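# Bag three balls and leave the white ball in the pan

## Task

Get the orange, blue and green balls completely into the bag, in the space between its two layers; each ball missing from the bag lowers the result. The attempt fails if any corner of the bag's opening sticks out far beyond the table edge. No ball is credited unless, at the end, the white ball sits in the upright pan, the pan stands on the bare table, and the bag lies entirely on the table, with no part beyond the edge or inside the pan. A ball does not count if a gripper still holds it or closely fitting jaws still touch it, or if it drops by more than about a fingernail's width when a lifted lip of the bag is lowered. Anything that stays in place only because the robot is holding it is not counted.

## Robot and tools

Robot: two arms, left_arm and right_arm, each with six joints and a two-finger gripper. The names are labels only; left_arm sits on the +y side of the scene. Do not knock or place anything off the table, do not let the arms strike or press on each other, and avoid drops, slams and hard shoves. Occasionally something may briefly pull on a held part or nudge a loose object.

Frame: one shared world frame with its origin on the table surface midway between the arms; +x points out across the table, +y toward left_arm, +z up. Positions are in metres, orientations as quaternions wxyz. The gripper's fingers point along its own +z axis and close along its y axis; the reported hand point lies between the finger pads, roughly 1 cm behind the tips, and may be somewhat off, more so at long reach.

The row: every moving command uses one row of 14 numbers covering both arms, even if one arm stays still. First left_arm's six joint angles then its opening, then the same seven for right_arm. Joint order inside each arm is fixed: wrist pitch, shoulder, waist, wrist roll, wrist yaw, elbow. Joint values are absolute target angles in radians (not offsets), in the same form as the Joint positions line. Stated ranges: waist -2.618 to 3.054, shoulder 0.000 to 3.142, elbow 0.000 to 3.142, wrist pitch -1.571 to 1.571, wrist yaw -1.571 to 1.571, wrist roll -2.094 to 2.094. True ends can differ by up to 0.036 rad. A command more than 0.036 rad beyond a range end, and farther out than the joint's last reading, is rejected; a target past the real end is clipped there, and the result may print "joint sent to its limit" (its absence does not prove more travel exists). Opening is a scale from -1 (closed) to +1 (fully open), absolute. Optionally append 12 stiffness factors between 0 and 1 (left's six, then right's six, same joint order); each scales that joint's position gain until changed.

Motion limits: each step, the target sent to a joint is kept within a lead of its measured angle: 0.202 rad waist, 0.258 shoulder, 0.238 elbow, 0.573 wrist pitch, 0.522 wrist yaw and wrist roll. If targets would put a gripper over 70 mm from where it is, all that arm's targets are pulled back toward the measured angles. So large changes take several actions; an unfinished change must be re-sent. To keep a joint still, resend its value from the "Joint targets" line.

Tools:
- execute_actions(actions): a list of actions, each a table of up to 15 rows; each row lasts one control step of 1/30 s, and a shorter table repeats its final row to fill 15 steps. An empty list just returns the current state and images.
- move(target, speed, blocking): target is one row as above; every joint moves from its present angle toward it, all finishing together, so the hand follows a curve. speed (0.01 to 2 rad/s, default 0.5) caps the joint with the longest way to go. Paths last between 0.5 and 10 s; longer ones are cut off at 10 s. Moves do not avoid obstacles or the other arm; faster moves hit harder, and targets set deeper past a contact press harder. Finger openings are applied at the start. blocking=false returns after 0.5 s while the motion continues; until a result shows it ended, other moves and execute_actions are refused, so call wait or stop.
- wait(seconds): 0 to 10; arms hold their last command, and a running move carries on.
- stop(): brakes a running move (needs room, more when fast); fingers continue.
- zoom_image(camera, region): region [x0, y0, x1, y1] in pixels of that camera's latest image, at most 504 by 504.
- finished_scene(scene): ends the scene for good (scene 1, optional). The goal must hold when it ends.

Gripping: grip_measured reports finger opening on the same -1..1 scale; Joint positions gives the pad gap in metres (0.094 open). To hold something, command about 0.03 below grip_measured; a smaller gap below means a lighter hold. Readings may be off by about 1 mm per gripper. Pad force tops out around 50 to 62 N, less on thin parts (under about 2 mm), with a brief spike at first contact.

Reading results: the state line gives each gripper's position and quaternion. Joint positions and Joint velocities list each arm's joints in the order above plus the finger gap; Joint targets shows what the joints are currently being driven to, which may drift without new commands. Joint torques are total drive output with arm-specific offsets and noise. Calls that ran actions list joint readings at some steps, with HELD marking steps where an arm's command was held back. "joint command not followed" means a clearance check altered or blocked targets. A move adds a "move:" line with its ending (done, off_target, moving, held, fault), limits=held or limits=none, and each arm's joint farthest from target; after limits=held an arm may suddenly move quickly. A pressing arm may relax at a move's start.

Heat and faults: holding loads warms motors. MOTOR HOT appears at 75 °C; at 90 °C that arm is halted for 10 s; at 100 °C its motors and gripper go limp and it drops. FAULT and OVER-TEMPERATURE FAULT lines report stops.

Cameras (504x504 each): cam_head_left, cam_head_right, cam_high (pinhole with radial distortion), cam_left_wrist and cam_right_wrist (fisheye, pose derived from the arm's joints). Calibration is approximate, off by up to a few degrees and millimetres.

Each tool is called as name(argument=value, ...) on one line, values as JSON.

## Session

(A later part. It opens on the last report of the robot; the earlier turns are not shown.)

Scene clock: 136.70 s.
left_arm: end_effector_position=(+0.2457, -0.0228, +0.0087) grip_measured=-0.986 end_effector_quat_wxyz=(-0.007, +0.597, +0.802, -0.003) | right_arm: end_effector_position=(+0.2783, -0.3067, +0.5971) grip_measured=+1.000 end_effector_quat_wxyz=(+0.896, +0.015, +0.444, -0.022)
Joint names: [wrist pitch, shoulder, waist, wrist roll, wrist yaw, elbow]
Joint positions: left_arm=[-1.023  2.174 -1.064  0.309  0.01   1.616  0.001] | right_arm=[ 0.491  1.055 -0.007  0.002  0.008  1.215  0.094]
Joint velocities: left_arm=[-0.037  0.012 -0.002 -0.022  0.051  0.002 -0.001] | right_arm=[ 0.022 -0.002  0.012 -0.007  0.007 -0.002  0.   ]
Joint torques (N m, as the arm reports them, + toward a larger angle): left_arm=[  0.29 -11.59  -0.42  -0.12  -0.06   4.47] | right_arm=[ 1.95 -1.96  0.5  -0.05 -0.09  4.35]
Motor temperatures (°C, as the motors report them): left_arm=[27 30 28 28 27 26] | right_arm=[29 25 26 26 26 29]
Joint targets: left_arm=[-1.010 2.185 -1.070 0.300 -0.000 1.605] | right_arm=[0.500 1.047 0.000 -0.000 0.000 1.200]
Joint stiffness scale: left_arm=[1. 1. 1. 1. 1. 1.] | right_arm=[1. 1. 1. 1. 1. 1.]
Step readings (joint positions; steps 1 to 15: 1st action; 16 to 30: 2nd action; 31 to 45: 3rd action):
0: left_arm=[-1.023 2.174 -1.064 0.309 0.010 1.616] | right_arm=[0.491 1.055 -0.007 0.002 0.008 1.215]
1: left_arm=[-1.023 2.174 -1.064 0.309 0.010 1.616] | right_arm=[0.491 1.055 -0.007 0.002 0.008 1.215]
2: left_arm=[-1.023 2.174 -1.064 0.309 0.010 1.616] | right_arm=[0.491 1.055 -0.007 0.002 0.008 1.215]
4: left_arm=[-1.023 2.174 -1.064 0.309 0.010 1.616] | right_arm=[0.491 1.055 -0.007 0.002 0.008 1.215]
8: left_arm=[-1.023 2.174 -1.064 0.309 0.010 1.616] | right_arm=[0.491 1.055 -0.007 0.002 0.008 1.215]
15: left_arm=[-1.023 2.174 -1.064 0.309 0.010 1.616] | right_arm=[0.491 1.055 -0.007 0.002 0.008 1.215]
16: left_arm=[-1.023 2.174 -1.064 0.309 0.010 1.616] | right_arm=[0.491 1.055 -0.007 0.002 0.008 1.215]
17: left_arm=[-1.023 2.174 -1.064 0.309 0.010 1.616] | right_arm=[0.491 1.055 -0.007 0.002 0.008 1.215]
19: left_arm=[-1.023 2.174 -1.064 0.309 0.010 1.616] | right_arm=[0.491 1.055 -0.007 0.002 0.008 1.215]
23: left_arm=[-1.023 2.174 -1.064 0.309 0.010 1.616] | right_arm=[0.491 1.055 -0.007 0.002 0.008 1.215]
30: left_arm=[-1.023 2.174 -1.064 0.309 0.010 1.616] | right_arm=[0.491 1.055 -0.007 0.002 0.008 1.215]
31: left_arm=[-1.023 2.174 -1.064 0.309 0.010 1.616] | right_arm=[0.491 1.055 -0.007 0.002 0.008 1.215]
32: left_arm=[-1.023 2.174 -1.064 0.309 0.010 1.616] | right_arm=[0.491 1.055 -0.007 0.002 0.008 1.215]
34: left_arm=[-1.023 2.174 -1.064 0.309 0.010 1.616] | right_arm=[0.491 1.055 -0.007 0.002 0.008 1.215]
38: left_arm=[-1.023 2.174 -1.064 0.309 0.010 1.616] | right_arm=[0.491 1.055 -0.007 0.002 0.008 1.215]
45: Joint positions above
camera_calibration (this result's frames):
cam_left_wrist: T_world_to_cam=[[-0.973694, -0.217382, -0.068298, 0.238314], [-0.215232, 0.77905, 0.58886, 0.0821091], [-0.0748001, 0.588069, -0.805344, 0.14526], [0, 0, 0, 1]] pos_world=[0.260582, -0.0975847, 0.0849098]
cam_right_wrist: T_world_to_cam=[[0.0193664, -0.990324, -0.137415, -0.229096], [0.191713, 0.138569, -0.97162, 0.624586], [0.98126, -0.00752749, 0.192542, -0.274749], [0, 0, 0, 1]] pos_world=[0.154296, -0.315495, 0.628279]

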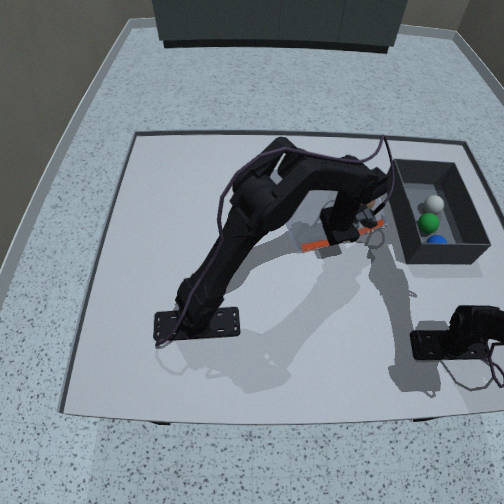

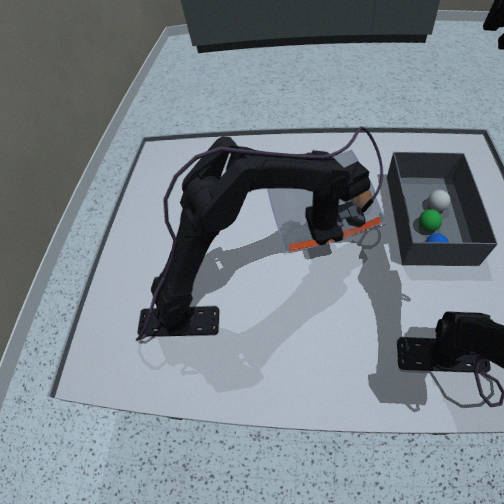

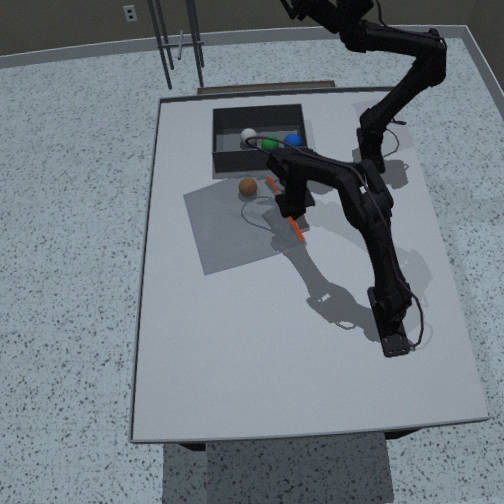

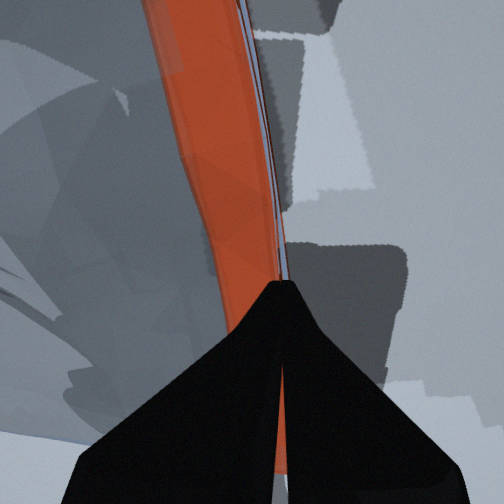

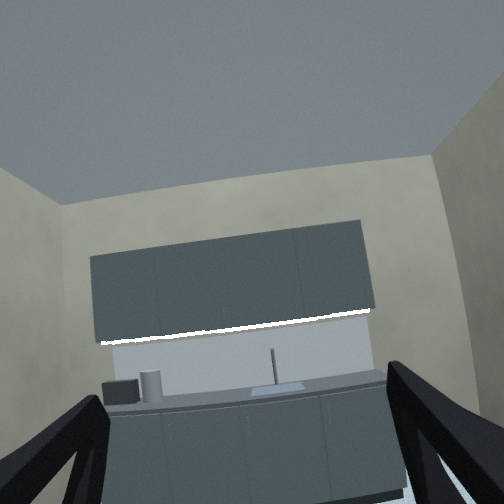

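move(target=[-1.05,2.13,-1.07,0.30,0,1.64,-1, 0.5,1.047,0,0,0,1.2,1], speed=0.2)

move(target=[-1.05,2.13,-1.025,-1.27,0,1.64,0.3, 0.5,1.047,0,0,0,1.2,1], speed=1.2)

move(target=[-1.01,2.2,-1.025,-1.27,0,1.6,0.3, 0.5,1.047,0,0,0,1.2,1], speed=0.05)

Scene clock: 154.83 s.
left_arm: end_effector_position=(+0.2466, -0.0224, +0.0179) grip_measured=-0.986 end_effector_quat_wxyz=(+0.001, +0.597, +0.802, -0.003) | right_arm: end_effector_position=(+0.2783, -0.3067, +0.5971) grip_measured=+1.000 end_effector_quat_wxyz=(+0.896, +0.015, +0.444, -0.022)
Joint names: [wrist pitch, shoulder, waist, wrist roll, wrist yaw, elbow]
Joint positions: left_arm=[-1.033  2.15  -1.064  0.309  0.005  1.616  0.001] | right_arm=[ 0.491  1.055 -0.007  0.002  0.008  1.215  0.094]
Joint velocities: left_arm=[-0.081 -0.007 -0.007 -0.022  0.007  0.012  0.   ] | right_arm=[-0.051 -0.012  0.007 -0.066  0.022 -0.002  0.   ]
Joint torques (N m, as the arm reports them, + toward a larger angle): left_arm=[  0.04 -14.3   -0.4   -0.13  -0.02   7.21] | right_arm=[ 1.95 -1.96  0.49 -0.05 -0.09  4.35]
Motor temperatures (°C, as the motors report them): left_arm=[27 30 28 28 27 26] | right_arm=[29 25 26 26 26 29]
Joint targets: left_arm=[-1.050 2.130 -1.070 0.300 0.000 1.640] | right_arm=[0.500 1.047 -0.000 -0.000 -0.000 1.200]
Joint stiffness scale: left_arm=[1. 1. 1. 1. 1. 1.] | right_arm=[1. 1. 1. 1. 1. 1.]
move: off_target (left_arm); limits=none; left_arm: farthest joint: the elbow, 0.024 radians from its target (0.024 radians at the start); right_arm: farthest joint: the elbow, 0.015 radians from its target (0.015 radians at the start)
camera_calibration (this result's frames):
cam_left_wrist: T_world_to_cam=[[-0.972774, -0.218021, -0.0786016, 0.239844], [-0.222568, 0.784283, 0.579105, 0.078743], [-0.064611, 0.580833, -0.811455, 0.149917], [0, 0, 0, 1]] pos_world=[0.260526, -0.0965427, 0.0949026]
cam_right_wrist: T_world_to_cam=[[0.0193664, -0.990324, -0.137415, -0.229096], [0.191713, 0.138569, -0.97162, 0.624586], [0.98126, -0.00752749, 0.192542, -0.274749], [0, 0, 0, 1]] pos_world=[0.154296, -0.315495, 0.628279]

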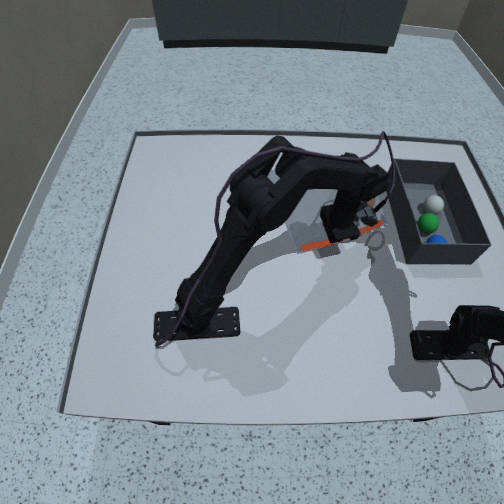

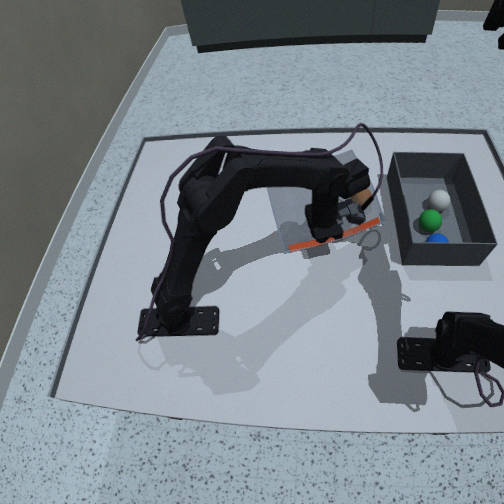

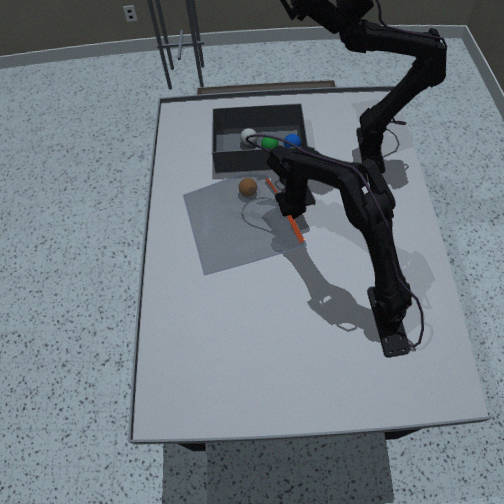

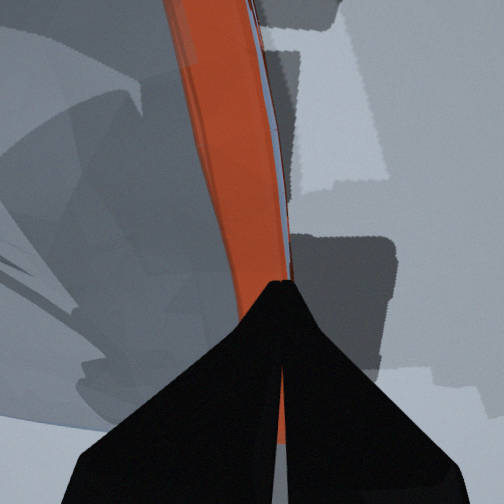

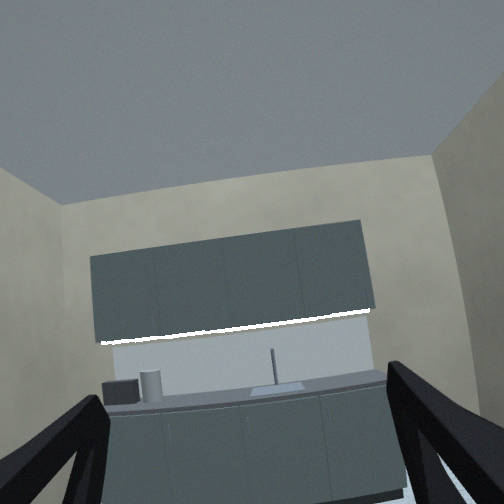

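Scene clock: 157.13 s.
left_arm: end_effector_position=(+0.2558, -0.0160, +0.0179) grip_measured=+0.297 end_effector_quat_wxyz=(-0.001, -0.158, +0.988, -0.003) | right_arm: end_effector_position=(+0.2783, -0.3067, +0.5971) grip_measured=+1.000 end_effector_quat_wxyz=(+0.896, +0.015, +0.444, -0.022)
Joint names: [wrist pitch, shoulder, waist, wrist roll, wrist yaw, elbow]
Joint positions: left_arm=[-1.033  2.15  -1.036 -1.26   0.005  1.616  0.061] | right_arm=[ 0.491  1.055 -0.007  0.002  0.008  1.215  0.094]
Joint velocities: left_arm=[-0.125 -0.022 -0.012  0.037 -0.022 -0.007 -0.001] | right_arm=[-0.066 -0.027  0.012 -0.022 -0.11  -0.007  0.   ]
Joint torques (N m, as the arm reports them, + toward a larger angle): left_arm=[  0.04 -14.35   0.74  -0.13  -0.03   7.17] | right_arm=[ 1.94 -1.97  0.49 -0.05 -0.09  4.35]
Motor temperatures (°C, as the motors report them): left_arm=[27 30 28 28 27 26] | right_arm=[29 25 26 26 26 29]
Joint targets: left_arm=[-1.050 2.130 -1.025 -1.270 0.000 1.640] | right_arm=[0.500 1.047 0.000 0.000 -0.000 1.200]
Joint stiffness scale: left_arm=[1. 1. 1. 1. 1. 1.] | right_arm=[1. 1. 1. 1. 1. 1.]
move: off_target (left_arm); limits=none; left_arm: farthest joint: the elbow, 0.024 radians from its target (0.024 radians at the start); right_arm: farthest joint: the elbow, 0.015 radians from its target (0.015 radians at the start)
camera_calibration (this result's frames):
cam_left_wrist: T_world_to_cam=[[0.242314, -0.967159, -0.0767349, -0.0726422], [-0.773859, -0.240375, 0.585971, 0.200247], [-0.585172, -0.0826069, -0.806691, 0.269233], [0, 0, 0, 1]] pos_world=[0.330113, 0.000118529, 0.0942748]
cam_right_wrist: T_world_to_cam=[[0.0193664, -0.990324, -0.137415, -0.229096], [0.191713, 0.138569, -0.97162, 0.624586], [0.98126, -0.00752749, 0.192542, -0.274749], [0, 0, 0, 1]] pos_world=[0.154296, -0.315495, 0.628279]

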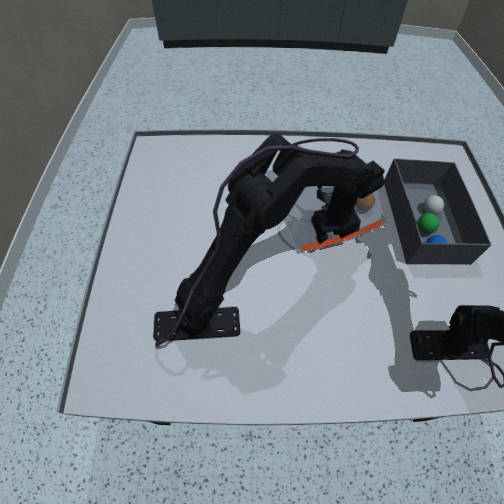

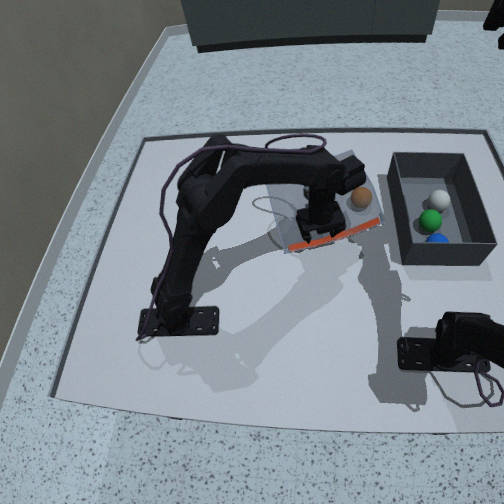

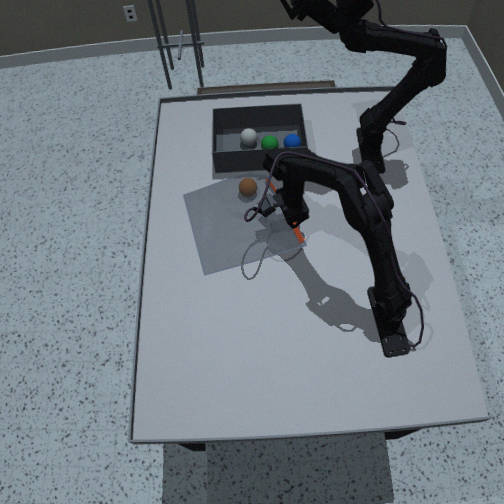

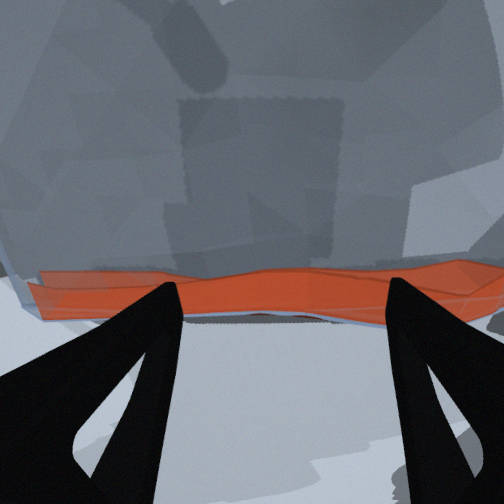

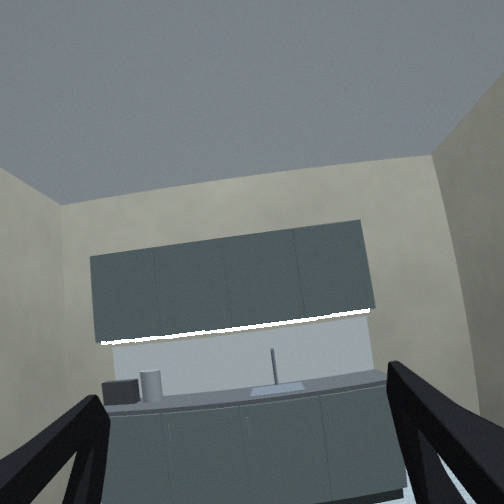

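Scene clock: 158.37 s.
left_arm: end_effector_position=(+0.2546, -0.0144, +0.0089) grip_measured=+0.297 end_effector_quat_wxyz=(-0.006, -0.158, +0.987, +0.007) | right_arm: end_effector_position=(+0.2783, -0.3067, +0.5971) grip_measured=+1.000 end_effector_quat_wxyz=(+0.896, +0.015, +0.444, -0.022)
Joint names: [wrist pitch, shoulder, waist, wrist roll, wrist yaw, elbow]
Joint positions: left_arm=[-1.031  2.174 -1.036 -1.26   0.005  1.616  0.061] | right_arm=[ 0.491  1.055 -0.007  0.002  0.008  1.215  0.094]
Joint velocities: left_arm=[-0.081 -0.012 -0.002 -0.022  0.037  0.017 -0.   ] | right_arm=[ 0.007  0.007 -0.002 -0.037  0.007  0.002  0.   ]
Joint torques (N m, as the arm reports them, + toward a larger angle): left_arm=[  0.36 -10.12   0.73  -0.14  -0.03   4.  ] | right_arm=[ 1.94 -1.94  0.5  -0.05 -0.09  4.35]
Motor temperatures (°C, as the motors report them): left_arm=[27 30 28 28 27 26] | right_arm=[29 25 26 26 26 29]
Joint targets: left_arm=[-1.010 2.200 -1.025 -1.270 -0.000 1.600] | right_arm=[0.500 1.047 -0.000 -0.000 0.000 1.200]
Joint stiffness scale: left_arm=[1. 1. 1. 1. 1. 1.] | right_arm=[1. 1. 1. 1. 1. 1.]
move: off_target (left_arm); limits=none; left_arm: farthest joint: the shoulder, 0.026 radians from its target (0.050 radians at the start); right_arm: farthest joint: the elbow, 0.015 radians from its target (0.015 radians at the start)
camera_calibration (this result's frames):
cam_left_wrist: T_world_to_cam=[[0.241228, -0.96566, -0.0964835, -0.0710264], [-0.766479, -0.250559, 0.591379, 0.202921], [-0.595246, -0.0687048, -0.800601, 0.264155], [0, 0, 0, 1]] pos_world=[0.329906, 0.000405065, 0.0846259]
cam_right_wrist: T_world_to_cam=[[0.0193664, -0.990324, -0.137415, -0.229096], [0.191713, 0.138569, -0.97162, 0.624586], [0.98126, -0.00752749, 0.192542, -0.274749], [0, 0, 0, 1]] pos_world=[0.154296, -0.315495, 0.628279]

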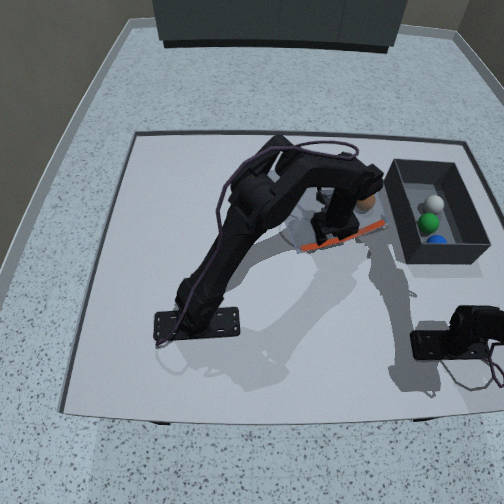

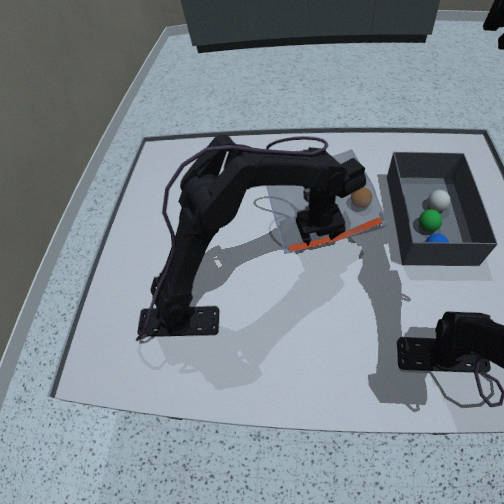

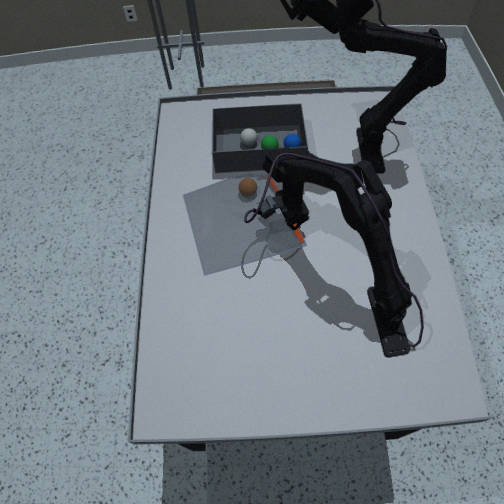

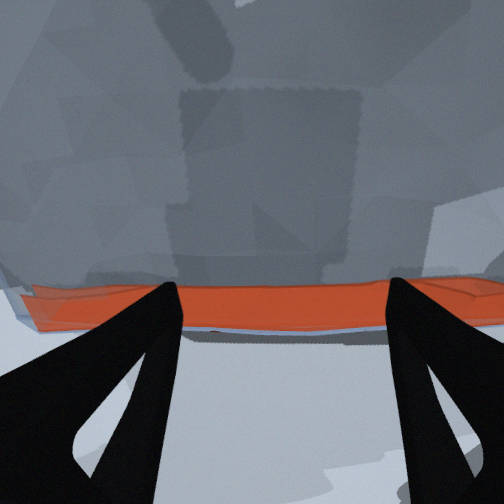

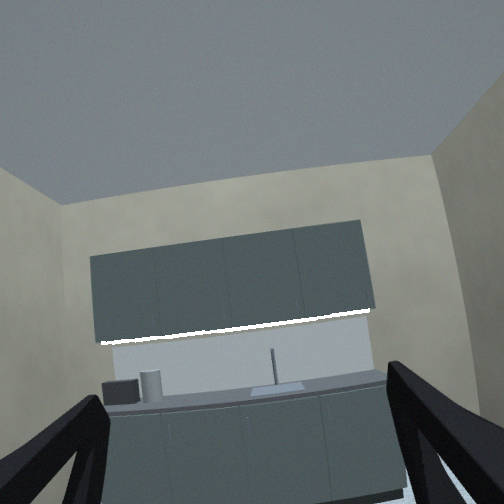

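execute_actions(actions=[[[-1.01,2.2,-1.025,-1.27,0,1.6,0.1, 0.5,1.047,0,0,0,1.2,1]],[[-1.01,2.2,-1.025,-1.27,0,1.6,-0.1, 0.5,1.047,0,0,0,1.2,1]],[[-1.01,2.2,-1.025,-1.27,0,1.6,-0.3, 0.5,1.047,0,0,0,1.2,1]]])

Scene clock: 163.57 s.
left_arm: end_effector_position=(+0.2561, -0.0173, +0.0086) grip_measured=-0.297 end_effector_quat_wxyz=(-0.005, -0.158, +0.987, +0.001) | right_arm: end_effector_position=(+0.2783, -0.3067, +0.5971) grip_measured=+1.000 end_effector_quat_wxyz=(+0.896, +0.015, +0.444, -0.022)
Joint names: [wrist pitch, shoulder, waist, wrist roll, wrist yaw, elbow]
Joint positions: left_arm=[-1.017  2.174 -1.036 -1.26   0.008  1.616  0.033] | right_arm=[ 0.491  1.055 -0.007  0.002  0.008  1.215  0.094]
Joint velocities: left_arm=[-0.022 -0.002 -0.017 -0.007 -0.022 -0.012 -0.   ] | right_arm=[-0.051 -0.007 -0.017  0.037  0.037  0.002  0.   ]
Joint torques (N m, as the arm reports them, + toward a larger angle): left_arm=[  0.25 -10.27   0.79  -0.12  -0.06   4.08] | right_arm=[ 1.95 -1.96  0.5  -0.05 -0.09  4.34]
Motor temperatures (°C, as the motors report them): left_arm=[27 30 28 28 27 26] | right_arm=[29 25 26 26 26 29]
Joint targets: left_arm=[-1.010 2.200 -1.025 -1.270 0.000 1.600] | right_arm=[0.500 1.047 -0.000 0.000 -0.000 1.200]
Joint stiffness scale: left_arm=[1. 1. 1. 1. 1. 1.] | right_arm=[1. 1. 1. 1. 1. 1.]
Step readings (joint positions; steps 1 to 15: 1st action; 16 to 30: 2nd action; 31 to 45: 3rd action):
0: left_arm=[-1.031 2.174 -1.036 -1.260 0.005 1.616] | right_arm=[0.491 1.055 -0.007 0.002 0.008 1.215]
1: left_arm=[-1.028 2.174 -1.036 -1.260 0.005 1.616] | right_arm=[0.491 1.055 -0.007 0.002 0.008 1.215]
2: left_arm=[-1.023 2.174 -1.036 -1.260 0.006 1.616] | right_arm=[0.491 1.055 -0.007 0.002 0.008 1.215]
4: left_arm=[-1.021 2.174 -1.036 -1.260 0.007 1.616] | right_arm=[0.491 1.055 -0.007 0.002 0.008 1.215]
8: left_arm=[-1.021 2.174 -1.036 -1.260 0.008 1.616] | right_arm=[0.491 1.055 -0.007 0.002 0.008 1.215]
15: left_arm=[-1.021 2.174 -1.036 -1.260 0.008 1.616] | right_arm=[0.491 1.055 -0.007 0.002 0.008 1.215]
16: left_arm=[-1.020 2.174 -1.036 -1.260 0.008 1.616] | right_arm=[0.491 1.055 -0.007 0.002 0.008 1.215]
17: left_arm=[-1.018 2.174 -1.036 -1.260 0.008 1.616] | right_arm=[0.491 1.055 -0.007 0.002 0.008 1.215]
19: left_arm=[-1.018 2.174 -1.036 -1.260 0.008 1.616] | right_arm=[0.491 1.055 -0.007 0.002 0.008 1.215]
23: left_arm=[-1.018 2.174 -1.036 -1.260 0.008 1.616] | right_arm=[0.491 1.055 -0.007 0.002 0.008 1.215]
30: left_arm=[-1.018 2.174 -1.036 -1.260 0.008 1.616] | right_arm=[0.491 1.055 -0.007 0.002 0.008 1.215]
31: left_arm=[-1.018 2.174 -1.036 -1.260 0.008 1.616] | right_arm=[0.491 1.055 -0.007 0.002 0.008 1.215]
32: left_arm=[-1.018 2.174 -1.036 -1.260 0.008 1.616] | right_arm=[0.491 1.055 -0.007 0.002 0.008 1.215]
34: left_arm=[-1.017 2.174 -1.036 -1.260 0.008 1.616] | right_arm=[0.491 1.055 -0.007 0.002 0.008 1.215]
38: left_arm=[-1.017 2.174 -1.036 -1.260 0.008 1.616] | right_arm=[0.491 1.055 -0.007 0.002 0.008 1.215]
45: Joint positions above
camera_calibration (this result's frames):
cam_left_wrist: T_world_to_cam=[[0.242098, -0.966621, -0.0838623, -0.0745703], [-0.769466, -0.24393, 0.590272, 0.20444], [-0.591026, -0.0783743, -0.802836, 0.263361], [0, 0, 0, 1]] pos_world=[0.331016, -0.00157149, 0.0845068]
cam_right_wrist: T_world_to_cam=[[0.0193664, -0.990324, -0.137415, -0.229096], [0.191713, 0.138569, -0.97162, 0.624586], [0.98126, -0.00752749, 0.192542, -0.274749], [0, 0, 0, 1]] pos_world=[0.154296, -0.315495, 0.628279]

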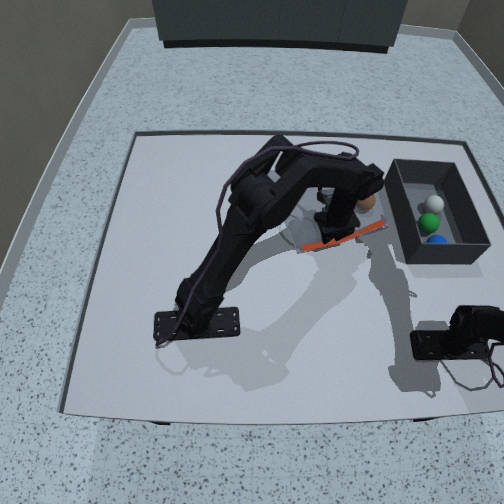

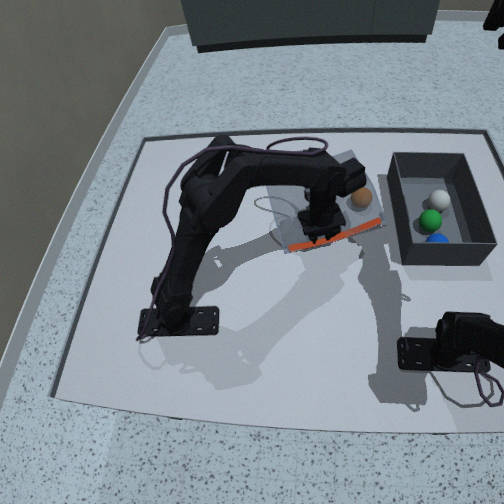

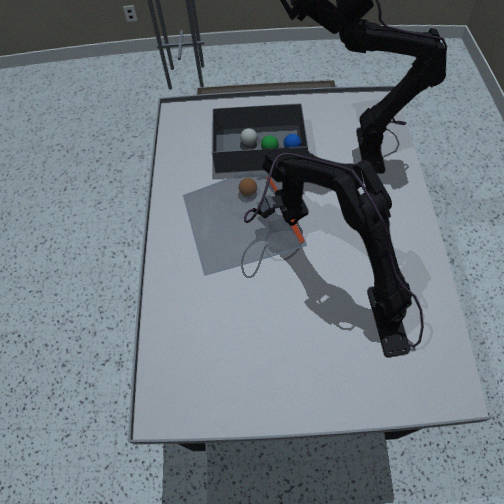

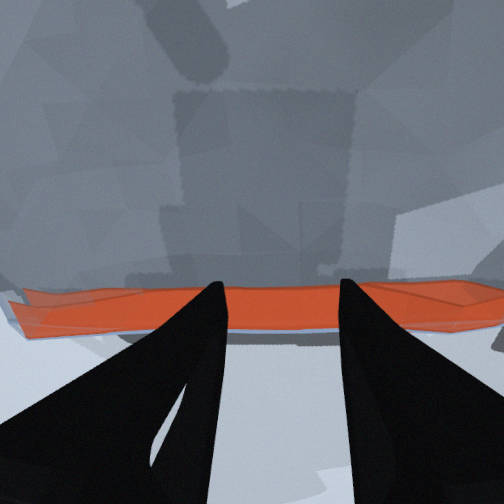

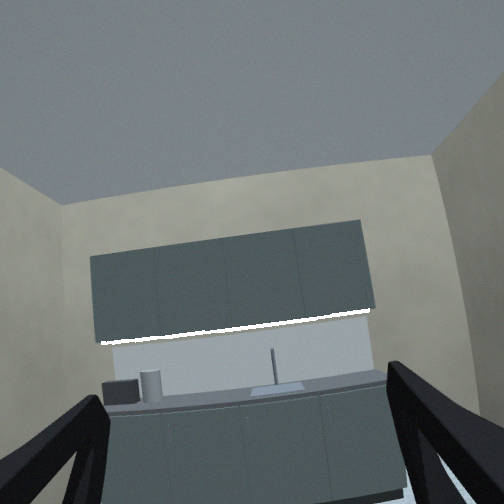

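move(target=[-1.1,2.0,-1.025,-1.27,0,1.68,-0.3, 0.5,1.047,0.79,0,0,1.0,-1], speed=0.6)

move(target=[-1.1,1.9,-0.3,0,0,1.68,-1, 0.713,1.37,0.79,0,0,0.17,-1], speed=0.7)

Scene clock: 178.67 s.
left_arm: end_effector_position=(+0.2611, -0.0242, +0.0797) grip_measured=-0.297 end_effector_quat_wxyz=(+0.026, -0.157, +0.985, -0.059) | right_arm: end_effector_position=(+0.2251, -0.0475, +0.5064) grip_measured=-0.978 end_effector_quat_wxyz=(+0.790, -0.190, +0.496, +0.306)
Joint names: [wrist pitch, shoulder, waist, wrist roll, wrist yaw, elbow]
Joint positions: left_arm=[-1.08   2.018 -1.036 -1.261  0.008  1.657  0.033] | right_arm=[0.493 1.055 0.78  0.002 0.003 1.013 0.001]
Joint velocities: left_arm=[ 0.007 -0.012 -0.002  0.051  0.051 -0.032  0.001] | right_arm=[-0.066 -0.002  0.007  0.022  0.007  0.012 -0.   ]
Joint torques (N m, as the arm reports them, + toward a larger angle): left_arm=[  0.24 -13.52   0.74  -0.13  -0.05   7.34] | right_arm=[ 2.2  -2.49  0.74 -0.05 -0.03  4.97]
Motor temperatures (°C, as the motors report them): left_arm=[27 30 28 28 27 26] | right_arm=[30 25 26 26 26 29]
Joint targets: left_arm=[-1.100 2.000 -1.025 -1.270 -0.000 1.680] | right_arm=[0.500 1.047 0.790 0.000 0.000 1.000]
Joint stiffness scale: left_arm=[1. 1. 1. 1. 1. 1.] | right_arm=[1. 1. 1. 1. 1. 1.]
move: off_target (left_arm); limits=none; left_arm: farthest joint: the elbow, 0.023 radians from its target (0.064 radians at the start); right_arm: farthest joint: the elbow, 0.013 radians from its target (0.215 radians at the start)
camera_calibration (this result's frames):
cam_left_wrist: T_world_to_cam=[[0.244169, -0.968878, 0.0407132, -0.0870212], [-0.814402, -0.182086, 0.550993, 0.180971], [-0.526432, -0.167693, -0.833516, 0.306319], [0, 0, 0, 1]] pos_world=[0.329887, 0.0000066982, 0.159151]
cam_right_wrist: T_world_to_cam=[[0.697541, -0.701629, -0.145446, -0.118732], [-0.106634, 0.0990767, -0.98935, 0.58503], [0.708566, 0.705621, -0.00570744, -0.00747361], [0, 0, 0, 1]] pos_world=[0.1505, -0.135995, 0.561487]

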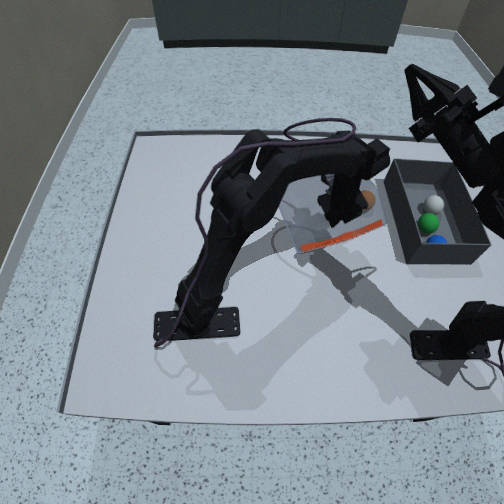

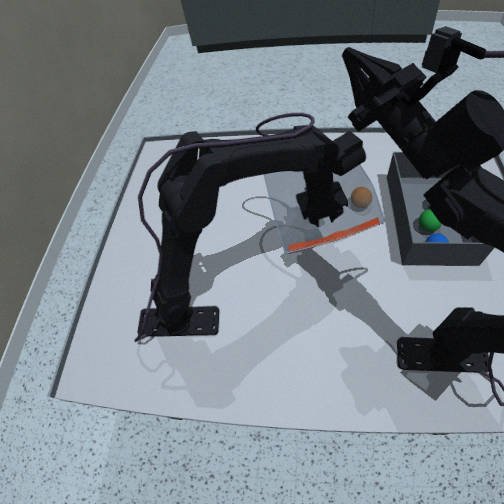

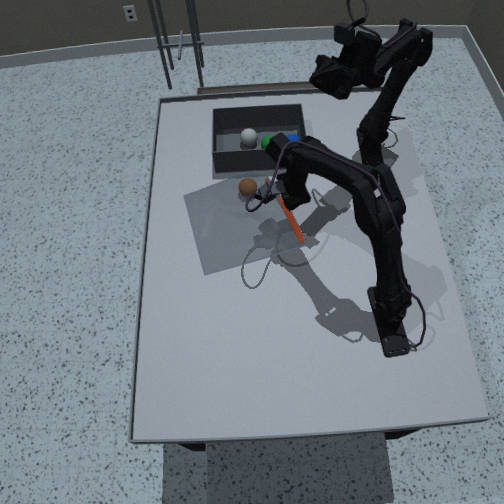

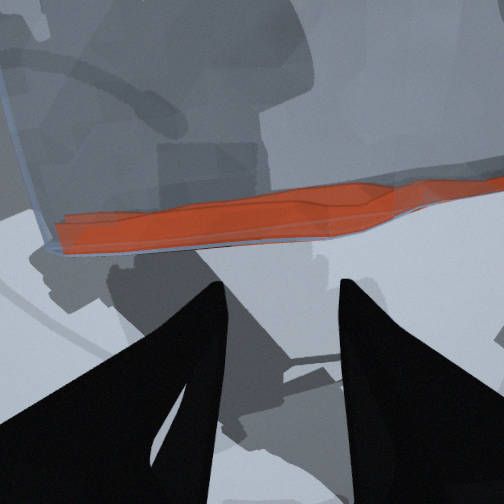

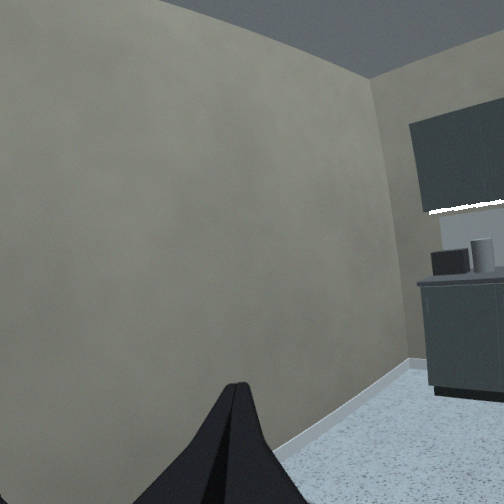

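Scene clock: 181.33 s.
left_arm: end_effector_position=(+0.4259, +0.2278, +0.1181) grip_measured=-0.986 end_effector_quat_wxyz=(+0.111, +0.098, +0.989, -0.013) | right_arm: end_effector_position=(+0.2049, -0.0659, +0.0555) grip_measured=-0.978 end_effector_quat_wxyz=(+0.480, -0.308, +0.800, +0.185)
Joint names: [wrist pitch, shoulder, waist, wrist roll, wrist yaw, elbow]
Joint positions: left_arm=[-1.083  1.921 -0.301 -0.01   0.001  1.657  0.001] | right_arm=[0.695 1.367 0.78  0.002 0.003 0.182 0.001]
Joint velocities: left_arm=[ 0.022  0.007 -0.002  0.007  0.022 -0.017 -0.   ] | right_arm=[ 0.022  0.002 -0.007  0.095 -0.007 -0.012 -0.001]
Joint torques (N m, as the arm reports them, + toward a larger angle): left_arm=[  0.43 -12.98   0.06   0.12   0.     7.54] | right_arm=[ 2.6  -2.51  0.73 -0.05 -0.04  3.64]
Motor temperatures (°C, as the motors report them): left_arm=[27 30 28 28 27 26] | right_arm=[30 25 26 26 26 29]
Joint targets: left_arm=[-1.100 1.900 -0.300 -0.000 -0.000 1.680] | right_arm=[0.713 1.370 0.790 -0.000 0.000 0.170]
Joint stiffness scale: left_arm=[1. 1. 1. 1. 1. 1.] | right_arm=[1. 1. 1. 1. 1. 1.]
move: off_target (left_arm); limits=none; left_arm: farthest joint: the elbow, 0.023 radians from its target (0.023 radians at the start); right_arm: farthest joint: the wrist pitch, 0.018 radians from its target (0.220 radians at the start)
camera_calibration (this result's frames):
cam_left_wrist: T_world_to_cam=[[-0.24507, -0.965127, -0.0920314, 0.338522], [-0.901168, 0.191759, 0.388747, 0.310871], [-0.357543, 0.178206, -0.916737, 0.326417], [0, 0, 0, 1]] pos_world=[0.479817, 0.208935, 0.209543]
cam_right_wrist: T_world_to_cam=[[0.597423, -0.792816, -0.120533, -0.170018], [-0.694424, -0.436285, -0.572216, 0.200546], [0.401075, 0.425556, -0.811197, 0.106538], [0, 0, 0, 1]] pos_world=[0.198107, -0.0926352, 0.180686]

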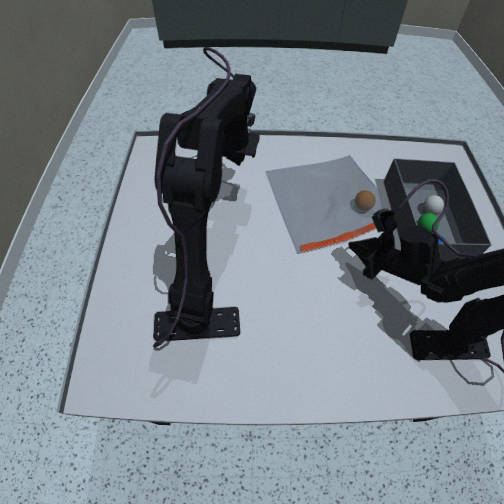

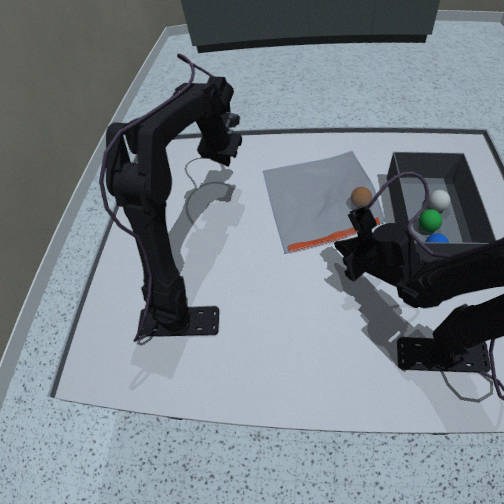

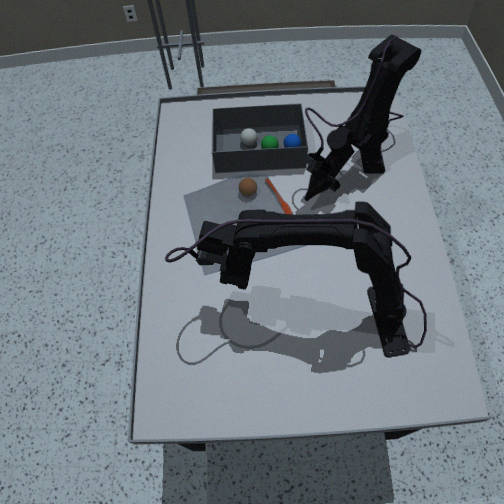

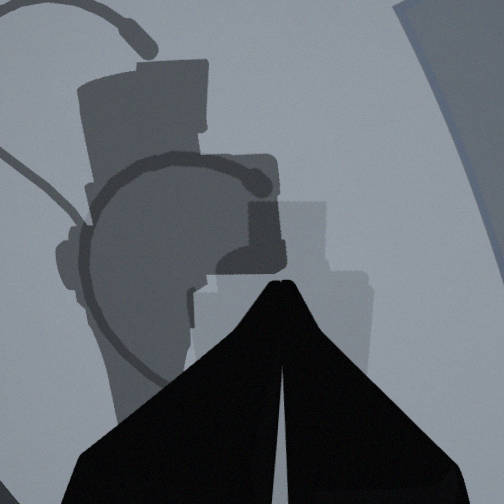

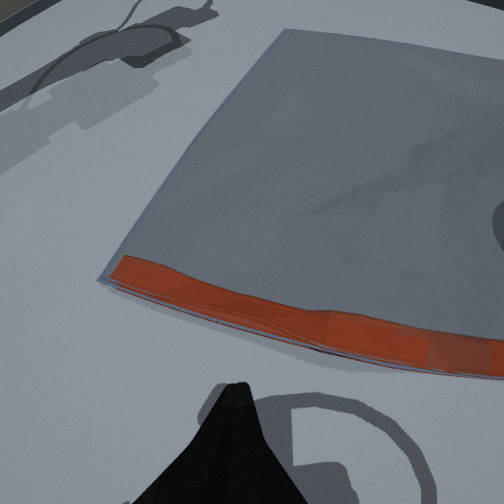

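move(target=[-1.1,1.9,-0.3,0,0,1.68,-1, 0.75,1.40,0.79,-1.57,0,0.15,-0.6], speed=1.2)

Scene clock: 187.87 s.
left_arm: end_effector_position=(+0.4259, +0.2278, +0.1181) grip_measured=-0.986 end_effector_quat_wxyz=(+0.111, +0.099, +0.989, -0.013) | right_arm: end_effector_position=(+0.2071, -0.0639, +0.0562) grip_measured=-0.603 end_effector_quat_wxyz=(-0.475, +0.781, -0.346, +0.211)
Joint names: [wrist pitch, shoulder, waist, wrist roll, wrist yaw, elbow]
Joint positions: left_arm=[-1.083  1.921 -0.301 -0.009  0.001  1.657  0.001] | right_arm=[ 0.734  1.393  0.78  -1.57   0.003  0.182  0.019]
Joint velocities: left_arm=[-0.037 -0.007 -0.007 -0.051  0.051 -0.007 -0.   ] | right_arm=[ 0.066 -0.007 -0.002 -0.066 -0.007  0.012 -0.   ]
Joint torques (N m, as the arm reports them, + toward a larger angle): left_arm=[  0.43 -13.     0.04   0.09   0.01   7.57] | right_arm=[ 2.59 -2.33  0.73 -0.03 -0.04  2.29]
Motor temperatures (°C, as the motors report them): left_arm=[27 31 28 28 27 27] | right_arm=[31 25 26 26 26 29]
Joint targets: left_arm=[-1.100 1.900 -0.300 0.000 0.000 1.680] | right_arm=[0.750 1.400 0.790 -1.570 -0.000 0.150]
Joint stiffness scale: left_arm=[1. 1. 1. 1. 1. 1.] | right_arm=[1. 1. 1. 1. 1. 1.]
move: off_target (left_arm, right_arm); limits=none; left_arm: farthest joint: the elbow, 0.023 radians from its target (0.023 radians at the start); right_arm: farthest joint: the elbow, 0.032 radians from its target (0.032 radians at the start)
camera_calibration (this result's frames):
cam_left_wrist: T_world_to_cam=[[-0.246142, -0.964831, -0.0922836, 0.338941], [-0.900975, 0.192669, 0.388746, 0.310582], [-0.357294, 0.178832, -0.916712, 0.326166], [0, 0, 0, 1]] pos_world=[0.479791, 0.208852, 0.209541]
cam_right_wrist: T_world_to_cam=[[0.420681, 0.182373, 0.888689, -0.1274], [0.25467, -0.963937, 0.0772612, -0.063407], [0.87073, 0.19382, -0.451954, -0.0269018], [0, 0, 0, 1]] pos_world=[0.0931667, -0.0326719, 0.105959]

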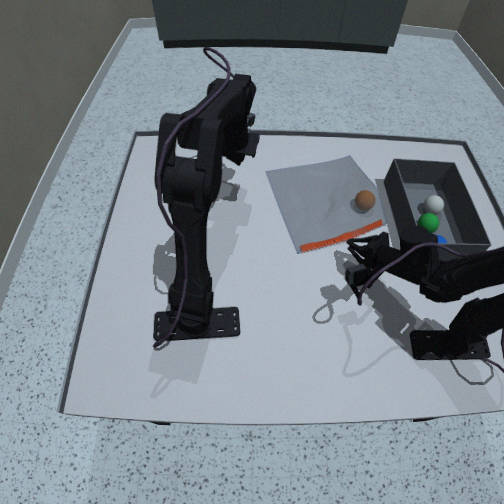

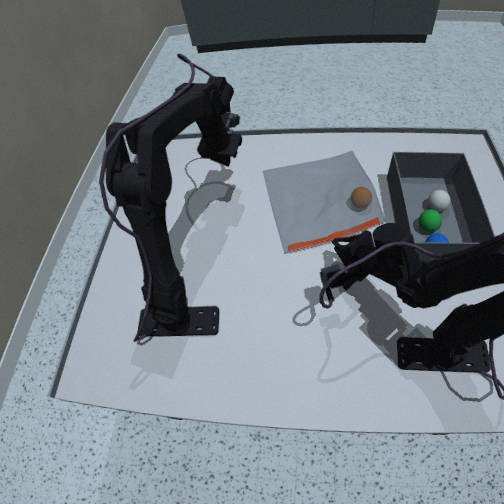

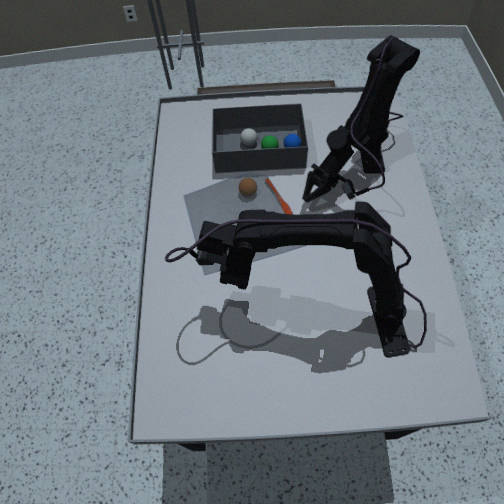

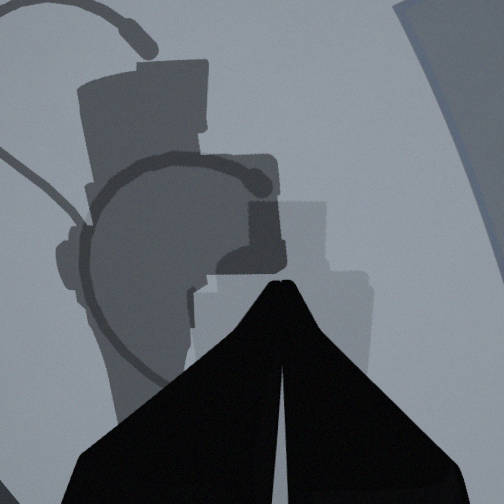

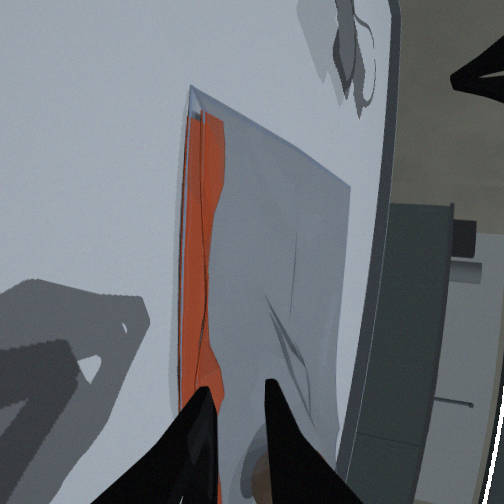

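zoom_image(camera="cam_right_wrist", region=[150, 70, 310, 410])

Region (150, 70, 310, 410) of cam_right_wrist's 504x504 image, scaled by 1.482, with more detail than that image has; it fills the left 237 columns of this view, and the rest is white.

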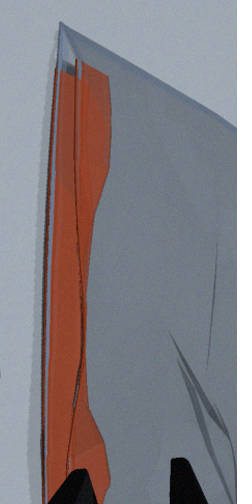

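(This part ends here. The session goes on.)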